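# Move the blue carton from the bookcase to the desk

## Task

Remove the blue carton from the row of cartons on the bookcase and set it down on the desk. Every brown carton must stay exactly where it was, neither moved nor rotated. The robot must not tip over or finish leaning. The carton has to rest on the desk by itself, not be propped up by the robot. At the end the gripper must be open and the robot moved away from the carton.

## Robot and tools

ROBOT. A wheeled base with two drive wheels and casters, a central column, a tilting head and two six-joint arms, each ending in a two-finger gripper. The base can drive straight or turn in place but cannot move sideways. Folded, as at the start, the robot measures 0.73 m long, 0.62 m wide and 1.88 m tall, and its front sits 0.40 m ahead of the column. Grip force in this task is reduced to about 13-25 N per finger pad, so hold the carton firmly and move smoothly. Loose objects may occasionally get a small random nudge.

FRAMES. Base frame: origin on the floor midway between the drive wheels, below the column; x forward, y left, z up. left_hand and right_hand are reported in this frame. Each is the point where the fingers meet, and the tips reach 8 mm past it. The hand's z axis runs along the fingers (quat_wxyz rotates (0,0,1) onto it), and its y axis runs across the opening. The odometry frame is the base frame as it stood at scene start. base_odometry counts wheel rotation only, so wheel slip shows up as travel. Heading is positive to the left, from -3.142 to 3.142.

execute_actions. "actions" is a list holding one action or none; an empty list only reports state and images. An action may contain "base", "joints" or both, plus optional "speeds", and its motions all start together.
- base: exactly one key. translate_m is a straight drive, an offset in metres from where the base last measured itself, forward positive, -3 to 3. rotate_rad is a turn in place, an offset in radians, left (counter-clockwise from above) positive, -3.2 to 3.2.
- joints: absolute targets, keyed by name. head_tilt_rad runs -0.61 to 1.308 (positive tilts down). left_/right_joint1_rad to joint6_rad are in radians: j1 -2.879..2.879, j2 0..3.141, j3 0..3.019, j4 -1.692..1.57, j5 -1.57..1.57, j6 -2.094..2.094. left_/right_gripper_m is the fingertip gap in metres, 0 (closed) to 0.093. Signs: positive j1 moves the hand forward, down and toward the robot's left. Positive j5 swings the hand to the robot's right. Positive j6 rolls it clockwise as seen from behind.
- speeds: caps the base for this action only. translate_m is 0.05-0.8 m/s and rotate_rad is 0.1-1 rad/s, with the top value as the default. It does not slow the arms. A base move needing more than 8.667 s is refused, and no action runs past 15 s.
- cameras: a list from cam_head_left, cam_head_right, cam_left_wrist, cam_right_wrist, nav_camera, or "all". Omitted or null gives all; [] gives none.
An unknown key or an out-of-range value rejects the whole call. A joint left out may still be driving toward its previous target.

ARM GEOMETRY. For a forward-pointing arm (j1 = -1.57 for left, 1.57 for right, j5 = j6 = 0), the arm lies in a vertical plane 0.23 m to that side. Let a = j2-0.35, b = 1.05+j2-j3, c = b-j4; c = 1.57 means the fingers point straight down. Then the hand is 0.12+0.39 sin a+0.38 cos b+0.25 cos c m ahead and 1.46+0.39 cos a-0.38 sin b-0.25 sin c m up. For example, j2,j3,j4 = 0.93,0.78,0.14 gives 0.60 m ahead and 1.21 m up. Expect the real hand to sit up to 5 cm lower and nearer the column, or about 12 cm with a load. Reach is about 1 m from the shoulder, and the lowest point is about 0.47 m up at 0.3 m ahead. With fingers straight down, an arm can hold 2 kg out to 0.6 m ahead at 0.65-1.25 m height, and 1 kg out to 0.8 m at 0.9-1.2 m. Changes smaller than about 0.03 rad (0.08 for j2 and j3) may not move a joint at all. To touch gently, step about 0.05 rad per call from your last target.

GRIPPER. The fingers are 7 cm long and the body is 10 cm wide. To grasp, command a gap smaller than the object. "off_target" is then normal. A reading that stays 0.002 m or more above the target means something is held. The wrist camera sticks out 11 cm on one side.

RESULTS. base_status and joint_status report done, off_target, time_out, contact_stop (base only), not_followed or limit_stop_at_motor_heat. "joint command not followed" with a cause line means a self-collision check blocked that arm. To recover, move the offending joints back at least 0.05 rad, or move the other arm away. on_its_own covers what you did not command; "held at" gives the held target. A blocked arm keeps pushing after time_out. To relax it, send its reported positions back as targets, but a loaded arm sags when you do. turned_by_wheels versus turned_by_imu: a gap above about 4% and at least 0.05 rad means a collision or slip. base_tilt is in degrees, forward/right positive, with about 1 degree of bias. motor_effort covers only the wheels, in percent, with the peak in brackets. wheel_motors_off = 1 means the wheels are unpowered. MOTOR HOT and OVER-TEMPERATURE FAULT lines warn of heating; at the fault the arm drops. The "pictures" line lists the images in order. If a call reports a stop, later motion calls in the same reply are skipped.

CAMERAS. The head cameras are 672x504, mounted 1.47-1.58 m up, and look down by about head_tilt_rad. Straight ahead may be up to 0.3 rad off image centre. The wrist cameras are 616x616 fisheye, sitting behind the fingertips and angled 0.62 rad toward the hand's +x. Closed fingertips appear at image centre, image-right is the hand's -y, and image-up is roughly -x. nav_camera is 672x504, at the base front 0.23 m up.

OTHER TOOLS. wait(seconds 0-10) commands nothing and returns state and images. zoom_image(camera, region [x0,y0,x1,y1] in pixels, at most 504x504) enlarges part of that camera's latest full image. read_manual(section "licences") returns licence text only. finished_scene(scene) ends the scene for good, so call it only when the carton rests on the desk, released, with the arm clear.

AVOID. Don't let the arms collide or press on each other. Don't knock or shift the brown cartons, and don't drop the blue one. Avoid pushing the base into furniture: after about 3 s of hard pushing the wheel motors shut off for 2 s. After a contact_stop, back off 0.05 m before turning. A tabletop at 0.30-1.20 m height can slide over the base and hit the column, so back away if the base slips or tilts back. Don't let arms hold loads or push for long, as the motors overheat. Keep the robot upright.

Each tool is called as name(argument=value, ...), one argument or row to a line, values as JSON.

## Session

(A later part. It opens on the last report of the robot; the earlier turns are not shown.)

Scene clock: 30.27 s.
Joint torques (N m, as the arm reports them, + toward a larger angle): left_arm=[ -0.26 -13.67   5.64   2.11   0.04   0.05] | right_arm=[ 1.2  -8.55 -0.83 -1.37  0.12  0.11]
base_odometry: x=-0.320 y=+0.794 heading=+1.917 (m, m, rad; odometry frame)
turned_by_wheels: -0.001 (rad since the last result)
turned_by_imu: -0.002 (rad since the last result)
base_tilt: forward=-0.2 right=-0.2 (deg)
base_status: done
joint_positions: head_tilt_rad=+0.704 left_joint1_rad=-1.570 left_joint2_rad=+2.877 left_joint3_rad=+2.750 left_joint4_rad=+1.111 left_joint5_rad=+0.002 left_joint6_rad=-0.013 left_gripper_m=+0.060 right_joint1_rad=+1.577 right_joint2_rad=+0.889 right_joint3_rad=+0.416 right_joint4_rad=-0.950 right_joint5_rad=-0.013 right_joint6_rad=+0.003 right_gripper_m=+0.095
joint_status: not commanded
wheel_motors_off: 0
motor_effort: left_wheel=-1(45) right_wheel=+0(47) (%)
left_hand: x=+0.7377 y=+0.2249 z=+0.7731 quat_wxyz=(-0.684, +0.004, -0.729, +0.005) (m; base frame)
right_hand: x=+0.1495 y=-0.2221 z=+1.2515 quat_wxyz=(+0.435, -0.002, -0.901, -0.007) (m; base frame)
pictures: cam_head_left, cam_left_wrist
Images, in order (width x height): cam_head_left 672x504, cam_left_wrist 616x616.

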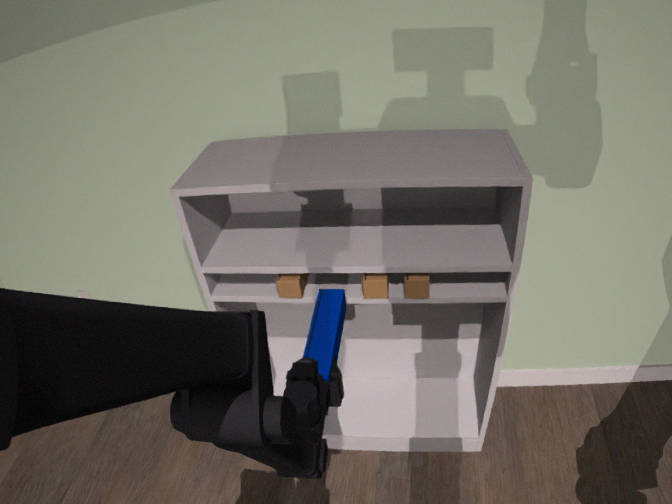

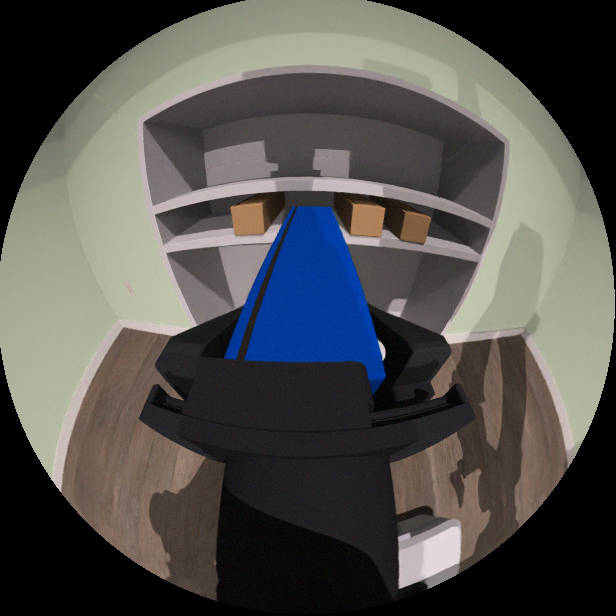

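execute_actions(
  actions=[
    {"base":{"translate_m":-0.35},"speeds":{"translate_m":0.15}},
  ],
  cameras=[],
)

execute_actions(
  actions=[
    {"base":{"rotate_rad":1.6},"speeds":{"rotate_rad":0.35},"joints":{"left_joint2_rad":2.7,"left_joint3_rad":2.95,"left_joint4_rad":0.55,"head_tilt_rad":0.5}},
  ],
  cameras=["cam_left_wrist","cam_head_right","nav_camera"],
)

Scene clock: 33.53 s.
Joint torques (N m, as the arm reports them, + toward a larger angle): left_arm=[ -0.21 -14.1    5.63   2.13   0.04   0.05] | right_arm=[ 1.11 -8.2  -0.7  -1.51  0.11  0.12]
base_odometry: x=-0.201 y=+0.464 heading=+1.916 (m, m, rad; odometry frame)
turned_by_wheels: -0.001 (rad since the last result)
turned_by_imu: -0.003 (rad since the last result)
base_tilt: forward=-0.2 right=+0.1 (deg)
base_status: done
joint_positions: head_tilt_rad=+0.704 left_joint1_rad=-1.570 left_joint2_rad=+2.878 left_joint3_rad=+2.749 left_joint4_rad=+1.111 left_joint5_rad=+0.002 left_joint6_rad=-0.013 left_gripper_m=+0.060 right_joint1_rad=+1.577 right_joint2_rad=+0.889 right_joint3_rad=+0.415 right_joint4_rad=-0.950 right_joint5_rad=-0.013 right_joint6_rad=+0.003 right_gripper_m=+0.095
joint_status: not commanded
wheel_motors_off: 0
motor_effort: left_wheel=+1(79) right_wheel=+1(37) (%)
left_hand: x=+0.7365 y=+0.2249 z=+0.7720 quat_wxyz=(-0.684, +0.004, -0.730, +0.005) (m; base frame)
right_hand: x=+0.1489 y=-0.2221 z=+1.2517 quat_wxyz=(+0.435, -0.002, -0.900, -0.007) (m; base frame)
pictures: none
No camera images: the call's "cameras" was empty. Leave "cameras" out to get every camera's image.

Scene clock: 39.03 s.
Joint torques (N m, as the arm reports them, + toward a larger angle): left_arm=[ -0.4  -17.99   9.25   1.11   0.04   0.05] | right_arm=[ 1.23 -8.57 -0.69 -1.39  0.11  0.13]
base_odometry: x=-0.201 y=+0.464 heading=-2.768 (m, m, rad; odometry frame)
turned_by_wheels: +1.599 (rad since the last result)
turned_by_imu: +1.616 (rad since the last result)
base_tilt: forward=-0.1 right=+0.0 (deg)
base_status: done
joint_positions: head_tilt_rad=+0.518 left_joint1_rad=-1.565 left_joint2_rad=+2.689 left_joint3_rad=+2.940 left_joint4_rad=+0.559 left_joint5_rad=+0.002 left_joint6_rad=-0.013 left_gripper_m=+0.060 right_joint1_rad=+1.577 right_joint2_rad=+0.889 right_joint3_rad=+0.415 right_joint4_rad=-0.950 right_joint5_rad=-0.013 right_joint6_rad=+0.003 right_gripper_m=+0.095
joint_status: all done
wheel_motors_off: 0
motor_effort: left_wheel=-6(48) right_wheel=+3(42) (%)
left_hand: x=+0.9059 y=+0.2299 z=+0.8570 quat_wxyz=(-0.618, +0.004, -0.786, +0.002) (m; base frame)
right_hand: x=+0.1489 y=-0.2221 z=+1.2517 quat_wxyz=(+0.435, -0.002, -0.900, -0.007) (m; base frame)
pictures: cam_head_right, cam_left_wrist, nav_camera
Images, in order (width x height): cam_head_right 672x504, cam_left_wrist 616x616, nav_camera 672x504.

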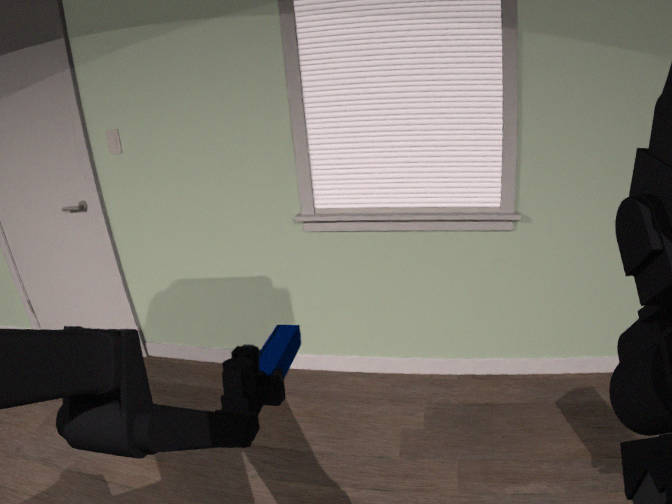

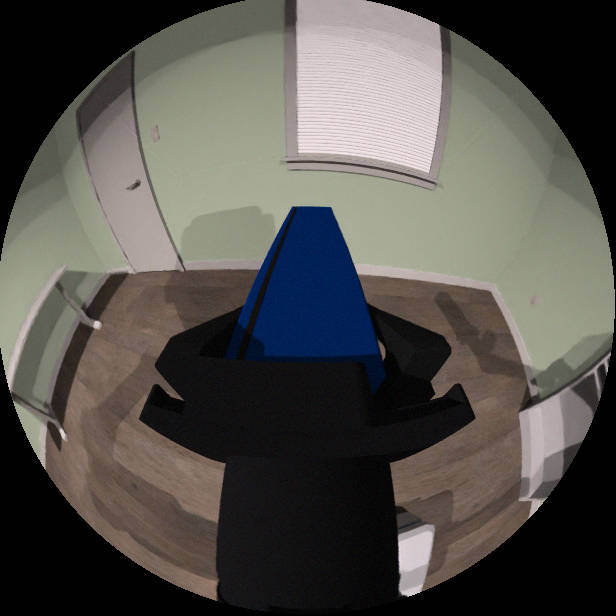

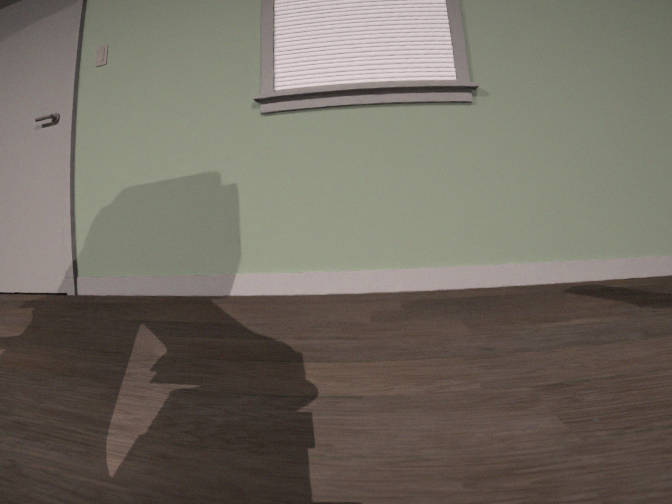

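execute_actions(
  actions=[
    {"base":{"rotate_rad":1.5},"speeds":{"rotate_rad":0.35}},
  ],
  cameras=["cam_left_wrist","cam_head_right","nav_camera"],
)

Scene clock: 44.33 s.
Joint torques (N m, as the arm reports them, + toward a larger angle): left_arm=[ -0.52 -18.02   9.3    1.05   0.05   0.05] | right_arm=[ 1.26 -8.73 -0.74 -1.4   0.11  0.12]
base_odometry: x=-0.201 y=+0.464 heading=-1.269 (m, m, rad; odometry frame)
turned_by_wheels: +1.500 (rad since the last result)
turned_by_imu: +1.521 (rad since the last result)
base_tilt: forward=-0.2 right=+0.0 (deg)
base_status: done
joint_positions: head_tilt_rad=+0.518 left_joint1_rad=-1.564 left_joint2_rad=+2.689 left_joint3_rad=+2.940 left_joint4_rad=+0.559 left_joint5_rad=+0.002 left_joint6_rad=-0.013 left_gripper_m=+0.060 right_joint1_rad=+1.577 right_joint2_rad=+0.889 right_joint3_rad=+0.415 right_joint4_rad=-0.950 right_joint5_rad=-0.013 right_joint6_rad=+0.003 right_gripper_m=+0.095
joint_status: not commanded
wheel_motors_off: 0
motor_effort: left_wheel=-5(30) right_wheel=+3(24) (%)
left_hand: x=+0.9059 y=+0.2302 z=+0.8570 quat_wxyz=(-0.618, +0.004, -0.786, +0.002) (m; base frame)
right_hand: x=+0.1489 y=-0.2221 z=+1.2517 quat_wxyz=(+0.435, -0.002, -0.900, -0.007) (m; base frame)
pictures: cam_head_right, cam_left_wrist, nav_camera
Images, in order (width x height): cam_head_right 672x504, cam_left_wrist 616x616, nav_camera 672x504.

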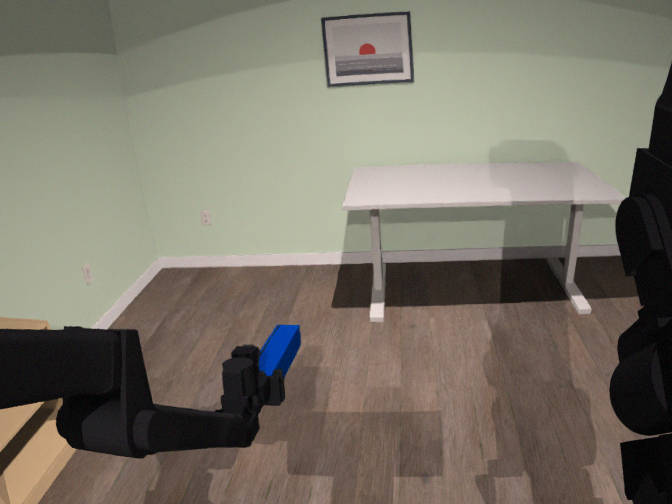

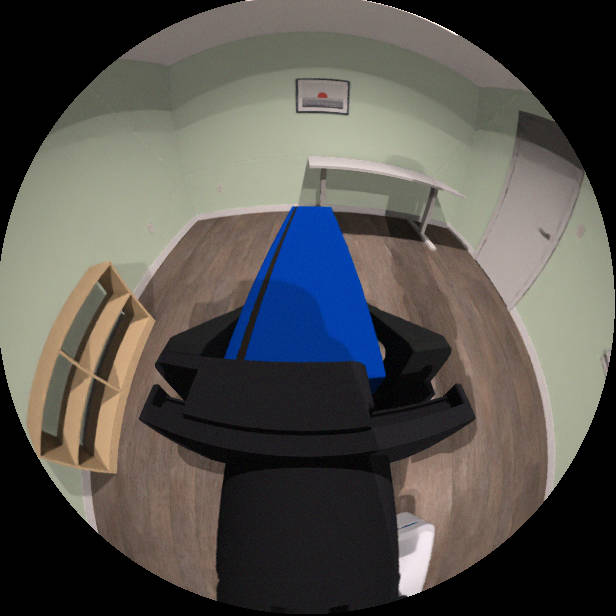

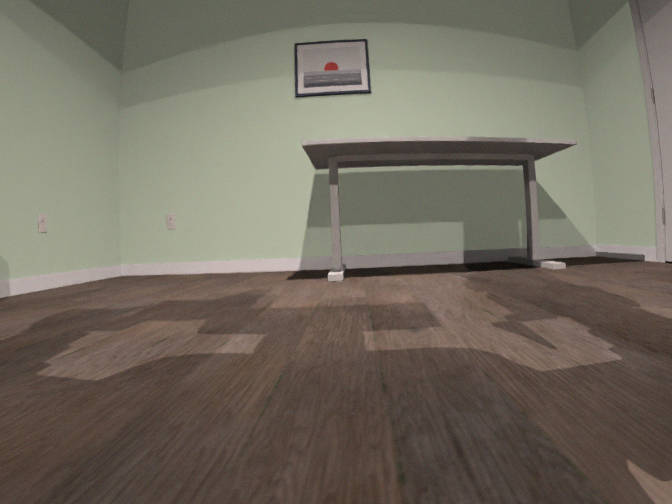

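execute_actions(
  actions=[
    {"base":{"rotate_rad":-0.25},"speeds":{"rotate_rad":0.35}},
  ],
  cameras=[],
)

execute_actions(
  actions=[
    {"base":{"translate_m":0.95},"speeds":{"translate_m":0.3}},
  ],
  cameras=["cam_left_wrist","cam_head_left","nav_camera"],
)

Scene clock: 46.57 s.
Joint torques (N m, as the arm reports them, + toward a larger angle): left_arm=[  0.27 -18.01   9.29   1.03   0.05   0.05] | right_arm=[ 1.19 -8.14 -0.7  -1.38  0.11  0.12]
base_odometry: x=-0.201 y=+0.464 heading=-1.518 (m, m, rad; odometry frame)
turned_by_wheels: -0.249 (rad since the last result)
turned_by_imu: -0.254 (rad since the last result)
base_tilt: forward=-0.2 right=-0.1 (deg)
base_status: done
joint_positions: head_tilt_rad=+0.518 left_joint1_rad=-1.575 left_joint2_rad=+2.689 left_joint3_rad=+2.940 left_joint4_rad=+0.559 left_joint5_rad=+0.002 left_joint6_rad=-0.013 left_gripper_m=+0.060 right_joint1_rad=+1.577 right_joint2_rad=+0.889 right_joint3_rad=+0.415 right_joint4_rad=-0.950 right_joint5_rad=-0.013 right_joint6_rad=+0.003 right_gripper_m=+0.095
joint_status: not commanded
wheel_motors_off: 0
motor_effort: left_wheel=+3(26) right_wheel=-3(18) (%)
left_hand: x=+0.9059 y=+0.2203 z=+0.8570 quat_wxyz=(-0.618, +0.005, -0.786, +0.007) (m; base frame)
right_hand: x=+0.1489 y=-0.2221 z=+1.2517 quat_wxyz=(+0.435, -0.002, -0.900, -0.007) (m; base frame)
pictures: none
No camera images: the call's "cameras" was empty. Leave "cameras" out to get every camera's image.

Scene clock: 50.93 s.
Joint torques (N m, as the arm reports them, + toward a larger angle): left_arm=[  0.31 -18.16   9.27   1.11   0.06   0.05] | right_arm=[ 1.24 -8.57 -0.82 -1.45  0.11  0.12]
base_odometry: x=-0.151 y=-0.484 heading=-1.517 (m, m, rad; odometry frame)
turned_by_wheels: +0.001 (rad since the last result)
turned_by_imu: +0.001 (rad since the last result)
base_tilt: forward=+0.0 right=-0.1 (deg)
base_status: done
joint_positions: head_tilt_rad=+0.518 left_joint1_rad=-1.575 left_joint2_rad=+2.689 left_joint3_rad=+2.940 left_joint4_rad=+0.559 left_joint5_rad=+0.002 left_joint6_rad=-0.013 left_gripper_m=+0.060 right_joint1_rad=+1.577 right_joint2_rad=+0.889 right_joint3_rad=+0.417 right_joint4_rad=-0.950 right_joint5_rad=-0.013 right_joint6_rad=+0.003 right_gripper_m=+0.095
joint_status: not commanded
wheel_motors_off: 0
motor_effort: left_wheel=+1(74) right_wheel=-1(44) (%)
left_hand: x=+0.9054 y=+0.2203 z=+0.8564 quat_wxyz=(-0.618, +0.005, -0.786, +0.007) (m; base frame)
right_hand: x=+0.1503 y=-0.2221 z=+1.2512 quat_wxyz=(+0.434, -0.002, -0.901, -0.007) (m; base frame)
pictures: cam_head_left, cam_left_wrist, nav_camera
Images, in order (width x height): cam_head_left 672x504, cam_left_wrist 616x616, nav_camera 672x504.

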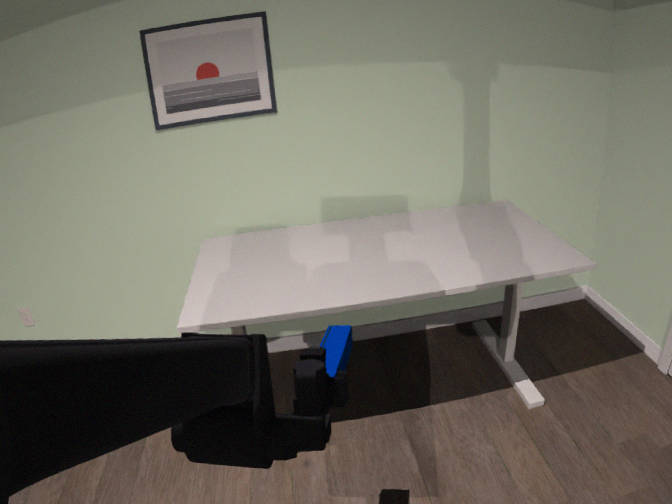

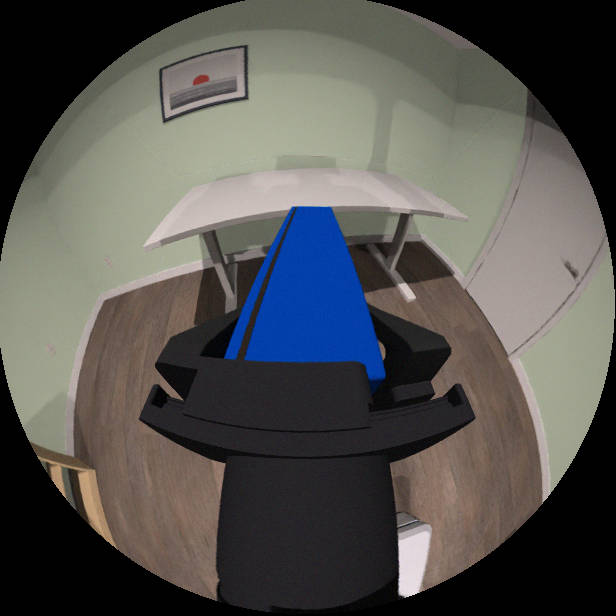

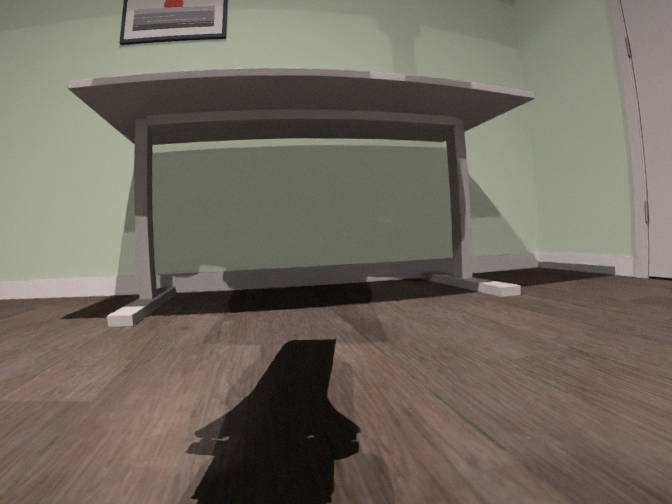

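execute_actions(
  actions=[
    {"base":{"translate_m":0.55},"speeds":{"translate_m":0.2}},
  ],
  cameras=["cam_left_wrist","cam_head_left"],
)

Scene clock: 54.77 s.
Joint torques (N m, as the arm reports them, + toward a larger angle): left_arm=[  0.12 -18.07   9.3    1.04   0.06   0.06] | right_arm=[ 1.18 -8.33 -1.03 -1.32  0.11  0.12]
base_odometry: x=-0.121 y=-1.034 heading=-1.516 (m, m, rad; odometry frame)
turned_by_wheels: +0.001 (rad since the last result)
turned_by_imu: +0.000 (rad since the last result)
base_tilt: forward=-0.1 right=-0.2 (deg)
base_status: done
joint_positions: head_tilt_rad=+0.518 left_joint1_rad=-1.575 left_joint2_rad=+2.691 left_joint3_rad=+2.940 left_joint4_rad=+0.559 left_joint5_rad=+0.002 left_joint6_rad=-0.013 left_gripper_m=+0.060 right_joint1_rad=+1.577 right_joint2_rad=+0.889 right_joint3_rad=+0.417 right_joint4_rad=-0.950 right_joint5_rad=-0.013 right_joint6_rad=+0.003 right_gripper_m=+0.095
joint_status: not commanded
wheel_motors_off: 0
motor_effort: left_wheel=+1(42) right_wheel=-1(28) (%)
left_hand: x=+0.9043 y=+0.2203 z=+0.8549 quat_wxyz=(-0.617, +0.005, -0.787, +0.007) (m; base frame)
right_hand: x=+0.1499 y=-0.2221 z=+1.2514 quat_wxyz=(+0.434, -0.002, -0.901, -0.007) (m; base frame)
pictures: cam_head_left, cam_left_wrist
Images, in order (width x height): cam_head_left 672x504, cam_left_wrist 616x616.

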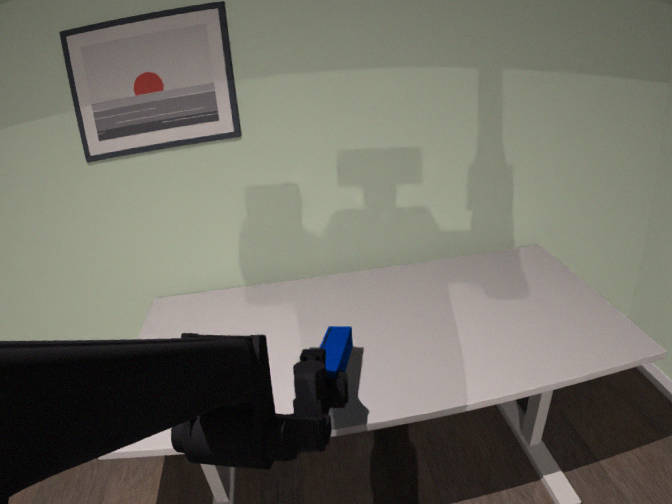

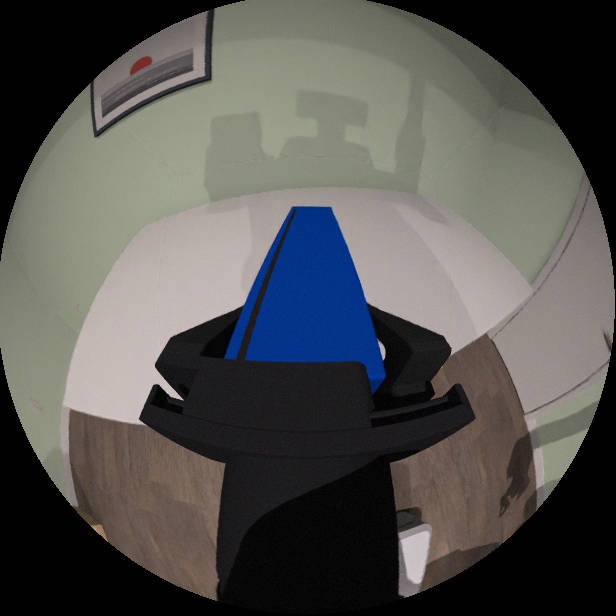

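execute_actions(
  actions=[
    {"base":{"translate_m":0.22},"speeds":{"translate_m":0.1},"joints":{"left_joint3_rad":2.75,"left_joint4_rad":0.92}},
  ],
  cameras=["cam_left_wrist","cam_head_left"],
)

execute_actions(
  actions=[
    {"joints":{"left_joint3_rad":2.65,"left_joint4_rad":1.02}},
  ],
  cameras=["cam_left_wrist","cam_head_left"],
)

Scene clock: 57.97 s.
Joint torques (N m, as the arm reports them, + toward a larger angle): left_arm=[  0.18 -17.73   7.71   2.27   0.06   0.05] | right_arm=[ 1.12 -8.68 -0.66 -1.46  0.11  0.12]
base_odometry: x=-0.109 y=-1.253 heading=-1.516 (m, m, rad; odometry frame)
turned_by_wheels: +0.001 (rad since the last result)
turned_by_imu: +0.000 (rad since the last result)
base_tilt: forward=-0.3 right=-0.1 (deg)
base_status: done
joint_positions: head_tilt_rad=+0.518 left_joint1_rad=-1.575 left_joint2_rad=+2.709 left_joint3_rad=+2.739 left_joint4_rad=+0.897 left_joint5_rad=+0.002 left_joint6_rad=-0.013 left_gripper_m=+0.060 right_joint1_rad=+1.577 right_joint2_rad=+0.888 right_joint3_rad=+0.416 right_joint4_rad=-0.950 right_joint5_rad=-0.013 right_joint6_rad=+0.003 right_gripper_m=+0.095
joint_status: all done
wheel_motors_off: 0
motor_effort: left_wheel=+2(41) right_wheel=-1(31) (%)
left_hand: x=+0.8390 y=+0.2203 z=+0.8277 quat_wxyz=(-0.663, +0.005, -0.748, +0.007) (m; base frame)
right_hand: x=+0.1498 y=-0.2221 z=+1.2515 quat_wxyz=(+0.434, -0.002, -0.901, -0.007) (m; base frame)
pictures: cam_head_left, cam_left_wrist
Images, in order (width x height): cam_head_left 672x504, cam_left_wrist 616x616.

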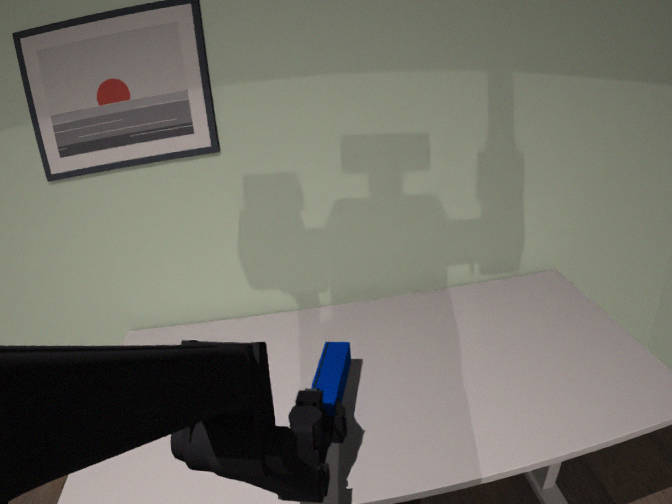

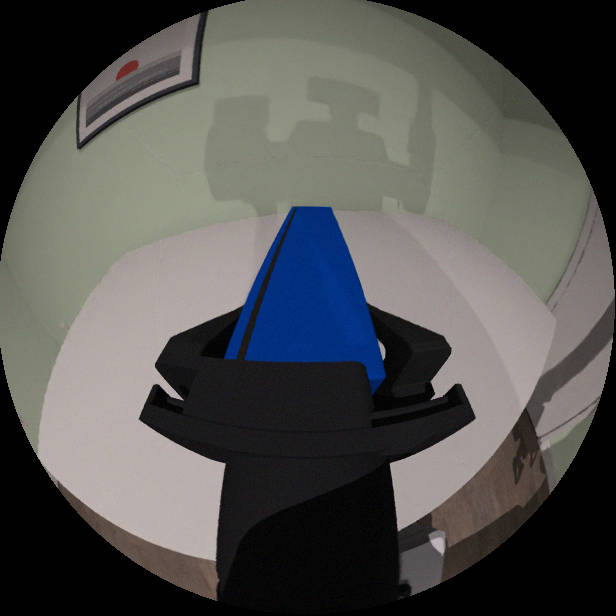

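Scene clock: 59.07 s.
Joint torques (N m, as the arm reports them, + toward a larger angle): left_arm=[  0.08 -16.41   6.63   2.39   0.06   0.06] | right_arm=[ 1.17 -8.62 -0.83 -1.41  0.12  0.13]
base_odometry: x=-0.109 y=-1.253 heading=-1.516 (m, m, rad; odometry frame)
turned_by_wheels: +0.000 (rad since the last result)
turned_by_imu: +0.000 (rad since the last result)
base_tilt: forward=+0.0 right=+0.1 (deg)
base_status: not commanded
joint_positions: head_tilt_rad=+0.518 left_joint1_rad=-1.575 left_joint2_rad=+2.706 left_joint3_rad=+2.643 left_joint4_rad=+0.994 left_joint5_rad=+0.002 left_joint6_rad=-0.013 left_gripper_m=+0.060 right_joint1_rad=+1.577 right_joint2_rad=+0.888 right_joint3_rad=+0.416 right_joint4_rad=-0.950 right_joint5_rad=-0.013 right_joint6_rad=+0.003 right_gripper_m=+0.095
joint_status: all done
wheel_motors_off: 0
motor_effort: left_wheel=+3(0) right_wheel=-1(2) (%)
left_hand: x=+0.8090 y=+0.2203 z=+0.8124 quat_wxyz=(-0.665, +0.005, -0.747, +0.007) (m; base frame)
right_hand: x=+0.1498 y=-0.2221 z=+1.2515 quat_wxyz=(+0.434, -0.002, -0.901, -0.007) (m; base frame)
pictures: cam_head_left, cam_left_wrist
Images, in order (width x height): cam_head_left 672x504, cam_left_wrist 616x616.

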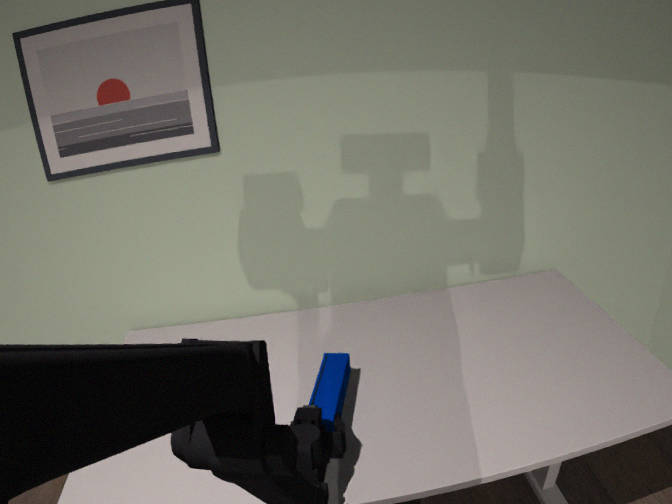

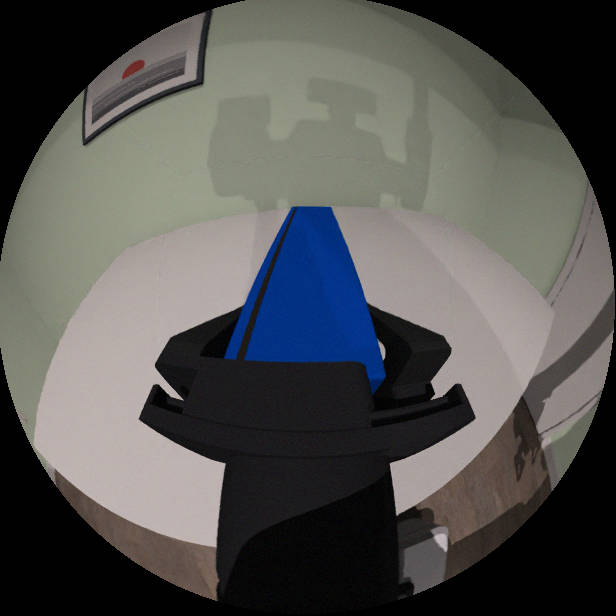

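execute_actions(
  actions=[
    {"joints":{"left_joint2_rad":2.79,"left_joint4_rad":1.08}},
  ],
  cameras=["cam_left_wrist"],
)

execute_actions(
  actions=[
    {"joints":{"left_joint2_rad":2.85,"left_joint4_rad":1.11}},
  ],
  cameras=["cam_left_wrist","cam_head_left"],
)

Scene clock: 60.33 s.
Joint torques (N m, as the arm reports them, + toward a larger angle): left_arm=[ -0.01 -15.08   5.89   2.13   0.06   0.05] | right_arm=[ 1.26 -8.59 -0.82 -1.44  0.11  0.12]
base_odometry: x=-0.109 y=-1.253 heading=-1.516 (m, m, rad; odometry frame)
turned_by_wheels: +0.000 (rad since the last result)
turned_by_imu: +0.000 (rad since the last result)
base_tilt: forward=-0.3 right=+0.1 (deg)
base_status: not commanded
joint_positions: head_tilt_rad=+0.518 left_joint1_rad=-1.575 left_joint2_rad=+2.795 left_joint3_rad=+2.643 left_joint4_rad=+1.060 left_joint5_rad=+0.002 left_joint6_rad=-0.013 left_gripper_m=+0.060 right_joint1_rad=+1.577 right_joint2_rad=+0.888 right_joint3_rad=+0.416 right_joint4_rad=-0.950 right_joint5_rad=-0.013 right_joint6_rad=+0.003 right_gripper_m=+0.095
joint_status: all done
wheel_motors_off: 0
motor_effort: left_wheel=+2(4) right_wheel=-1(2) (%)
left_hand: x=+0.7520 y=+0.2203 z=+0.7700 quat_wxyz=(-0.656, +0.005, -0.754, +0.007) (m; base frame)
right_hand: x=+0.1498 y=-0.2221 z=+1.2515 quat_wxyz=(+0.434, -0.002, -0.901, -0.007) (m; base frame)
pictures: cam_left_wrist
Images, in order (width x height): cam_left_wrist 616x616.

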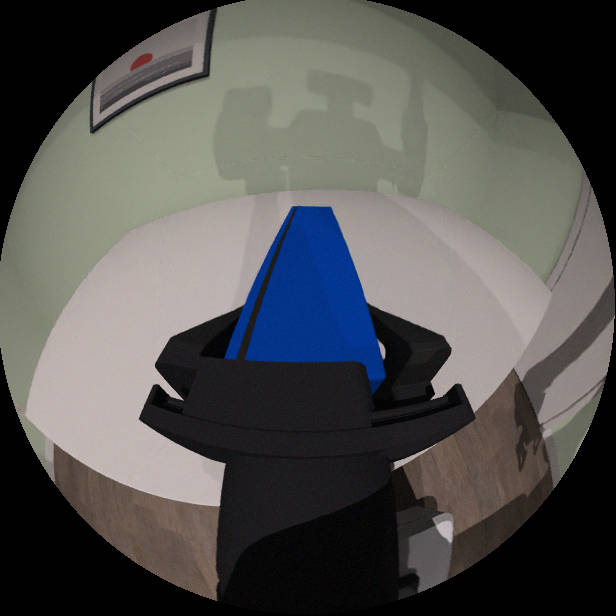

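Scene clock: 61.10 s.
Joint torques (N m, as the arm reports them, + toward a larger angle): left_arm=[  0.15 -12.83   5.56   1.91   0.05   0.05] | right_arm=[ 1.25 -8.54 -0.81 -1.4   0.11  0.12]
base_odometry: x=-0.109 y=-1.253 heading=-1.516 (m, m, rad; odometry frame)
turned_by_wheels: +0.000 (rad since the last result)
turned_by_imu: +0.000 (rad since the last result)
base_tilt: forward=-0.2 right=-0.1 (deg)
base_status: not commanded
joint_positions: head_tilt_rad=+0.518 left_joint1_rad=-1.575 left_joint2_rad=+2.832 left_joint3_rad=+2.643 left_joint4_rad=+1.096 left_joint5_rad=+0.002 left_joint6_rad=-0.013 left_gripper_m=+0.060 right_joint1_rad=+1.577 right_joint2_rad=+0.888 right_joint3_rad=+0.416 right_joint4_rad=-0.950 right_joint5_rad=-0.013 right_joint6_rad=+0.003 right_gripper_m=+0.095
joint_status: all done
wheel_motors_off: 0
motor_effort: left_wheel=+2(2) right_wheel=-1(2) (%)
left_hand: x=+0.7278 y=+0.2203 z=+0.7563 quat_wxyz=(-0.656, +0.005, -0.755, +0.007) (m; base frame)
right_hand: x=+0.1498 y=-0.2221 z=+1.2515 quat_wxyz=(+0.434, -0.002, -0.901, -0.007) (m; base frame)
pictures: cam_head_left, cam_left_wrist
Images, in order (width x height): cam_head_left 672x504, cam_left_wrist 616x616.

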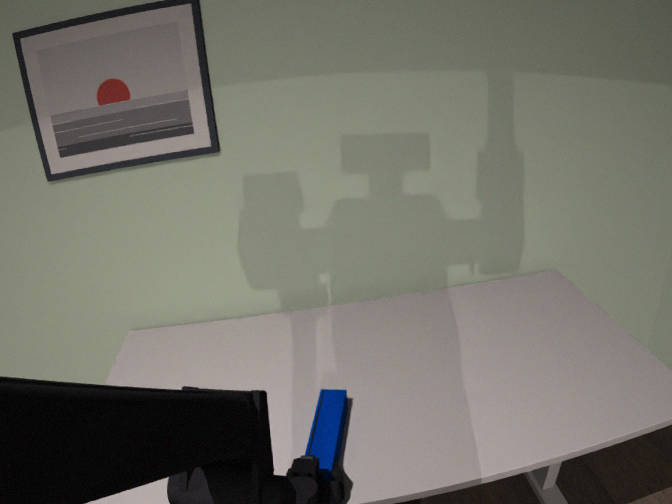

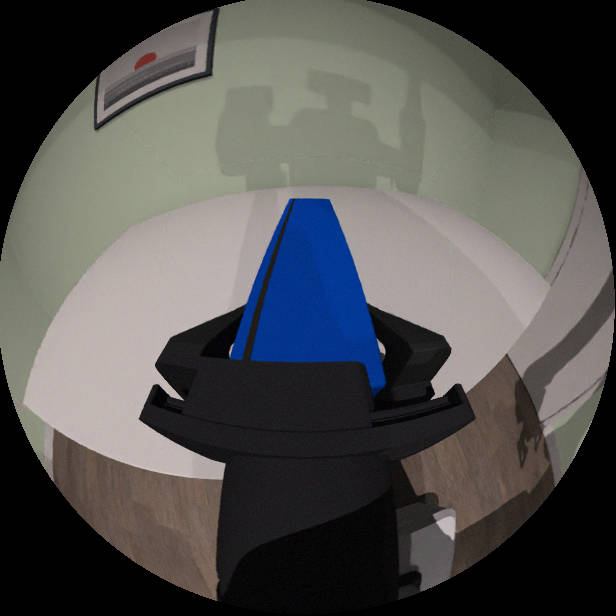

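execute_actions(
  actions=[
    {"base":{"translate_m":0.14},"speeds":{"translate_m":0.05}},
  ],
  cameras=["cam_head_left"],
)

execute_actions(
  actions=[
    {"joints":{"left_gripper_m":0.093}},
  ],
  cameras=[],
)

execute_actions(
  actions=[
    {"base":{"translate_m":-0.5},"speeds":{"translate_m":0.2},"joints":{"head_tilt_rad":0.7}},
  ],
  cameras=["cam_left_wrist","cam_head_left"],
)

Scene clock: 64.77 s.
Joint torques (N m, as the arm reports them, + toward a larger angle): left_arm=[ -0.05 -13.01   5.55   1.82   0.06   0.05] | right_arm=[ 1.21 -8.41 -0.86 -1.32  0.11  0.12]
base_odometry: x=-0.101 y=-1.393 heading=-1.515 (m, m, rad; odometry frame)
turned_by_wheels: +0.001 (rad since the last result)
turned_by_imu: +0.000 (rad since the last result)
base_tilt: forward=-0.1 right=+0.0 (deg)
base_status: done
joint_positions: head_tilt_rad=+0.517 left_joint1_rad=-1.575 left_joint2_rad=+2.834 left_joint3_rad=+2.643 left_joint4_rad=+1.099 left_joint5_rad=+0.002 left_joint6_rad=-0.013 left_gripper_m=+0.060 right_joint1_rad=+1.577 right_joint2_rad=+0.888 right_joint3_rad=+0.416 right_joint4_rad=-0.950 right_joint5_rad=-0.013 right_joint6_rad=+0.003 right_gripper_m=+0.095
joint_status: not commanded
wheel_motors_off: 0
motor_effort: left_wheel=+0(41) right_wheel=-1(31) (%)
left_hand: x=+0.7263 y=+0.2203 z=+0.7556 quat_wxyz=(-0.656, +0.005, -0.754, +0.007) (m; base frame)
right_hand: x=+0.1498 y=-0.2221 z=+1.2515 quat_wxyz=(+0.434, -0.002, -0.901, -0.007) (m; base frame)
pictures: cam_head_left
Images, in order (width x height): cam_head_left 672x504.

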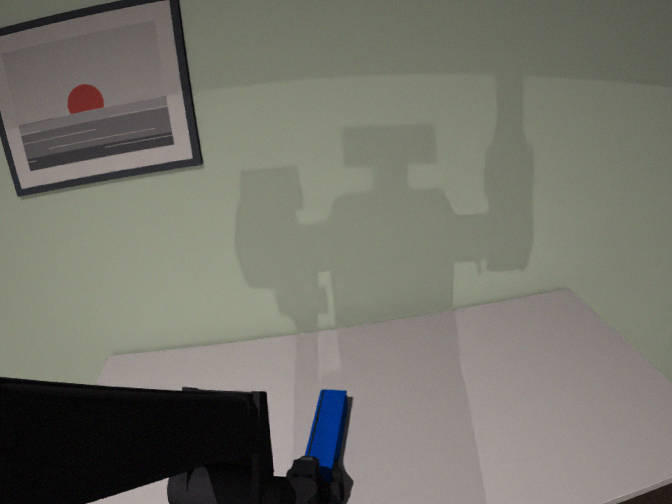

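Scene clock: 65.40 s.
Joint torques (N m, as the arm reports them, + toward a larger angle): left_arm=[  0.09 -12.68   5.5    1.79   0.06   0.05] | right_arm=[ 1.16 -8.64 -0.75 -1.38  0.11  0.13]
base_odometry: x=-0.101 y=-1.393 heading=-1.515 (m, m, rad; odometry frame)
turned_by_wheels: +0.000 (rad since the last result)
turned_by_imu: +0.000 (rad since the last result)
base_tilt: forward=+0.0 right=-0.1 (deg)
base_status: not commanded
joint_positions: head_tilt_rad=+0.517 left_joint1_rad=-1.575 left_joint2_rad=+2.834 left_joint3_rad=+2.643 left_joint4_rad=+1.099 left_joint5_rad=+0.002 left_joint6_rad=-0.013 left_gripper_m=+0.093 right_joint1_rad=+1.577 right_joint2_rad=+0.888 right_joint3_rad=+0.416 right_joint4_rad=-0.950 right_joint5_rad=-0.013 right_joint6_rad=+0.003 right_gripper_m=+0.095
joint_status: all done
wheel_motors_off: 0
motor_effort: left_wheel=+0(0) right_wheel=-1(1) (%)
left_hand: x=+0.7263 y=+0.2203 z=+0.7556 quat_wxyz=(-0.656, +0.005, -0.754, +0.007) (m; base frame)
right_hand: x=+0.1498 y=-0.2221 z=+1.2515 quat_wxyz=(+0.434, -0.002, -0.901, -0.007) (m; base frame)
pictures: none
No camera images: the call's "cameras" was empty. Leave "cameras" out to get every camera's image.

Scene clock: 68.87 s.
Joint torques (N m, as the arm reports them, + toward a larger angle): left_arm=[  0.09 -13.14   5.55   1.79   0.06   0.05] | right_arm=[ 1.2  -8.54 -0.84 -1.52  0.11  0.12]
base_odometry: x=-0.129 y=-0.894 heading=-1.513 (m, m, rad; odometry frame)
turned_by_wheels: +0.002 (rad since the last result)
turned_by_imu: +0.000 (rad since the last result)
base_tilt: forward=-0.2 right=-0.2 (deg)
base_status: done
joint_positions: head_tilt_rad=+0.703 left_joint1_rad=-1.575 left_joint2_rad=+2.839 left_joint3_rad=+2.643 left_joint4_rad=+1.099 left_joint5_rad=+0.002 left_joint6_rad=-0.013 left_gripper_m=+0.093 right_joint1_rad=+1.577 right_joint2_rad=+0.888 right_joint3_rad=+0.416 right_joint4_rad=-0.950 right_joint5_rad=-0.013 right_joint6_rad=+0.003 right_gripper_m=+0.095
joint_status: all done
wheel_motors_off: 0
motor_effort: left_wheel=+1(57) right_wheel=-1(31) (%)
left_hand: x=+0.7225 y=+0.2203 z=+0.7524 quat_wxyz=(-0.654, +0.005, -0.756, +0.007) (m; base frame)
right_hand: x=+0.1496 y=-0.2221 z=+1.2515 quat_wxyz=(+0.435, -0.002, -0.901, -0.007) (m; base frame)
pictures: cam_head_left, cam_left_wrist
Images, in order (width x height): cam_head_left 672x504, cam_left_wrist 616x616.

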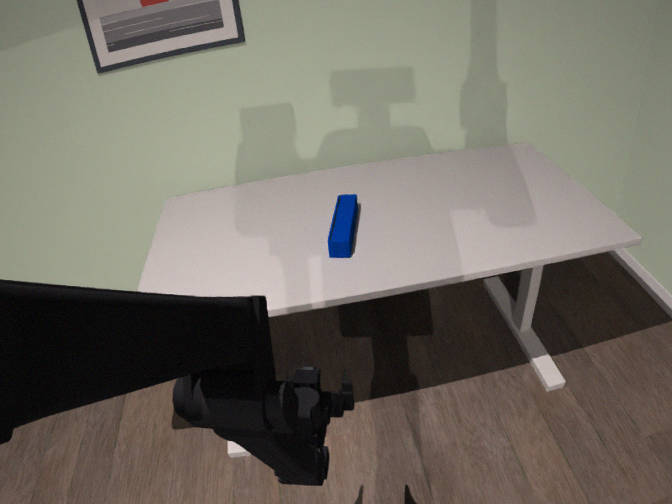

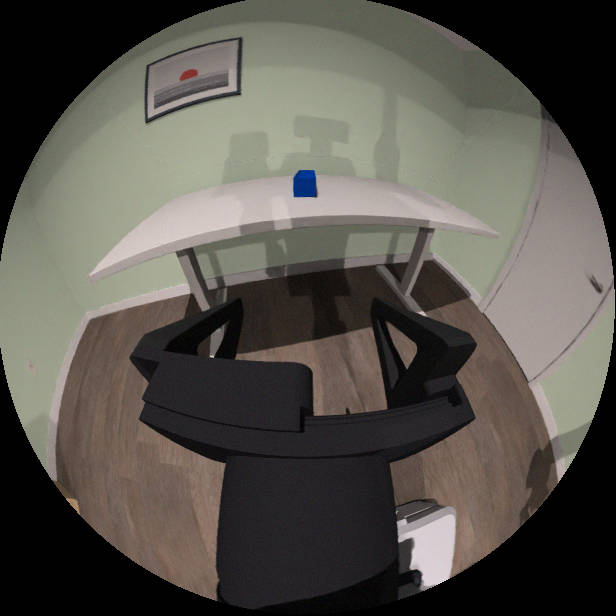

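finished_scene(
  scene=2,
)

The scene is finished: the task was done.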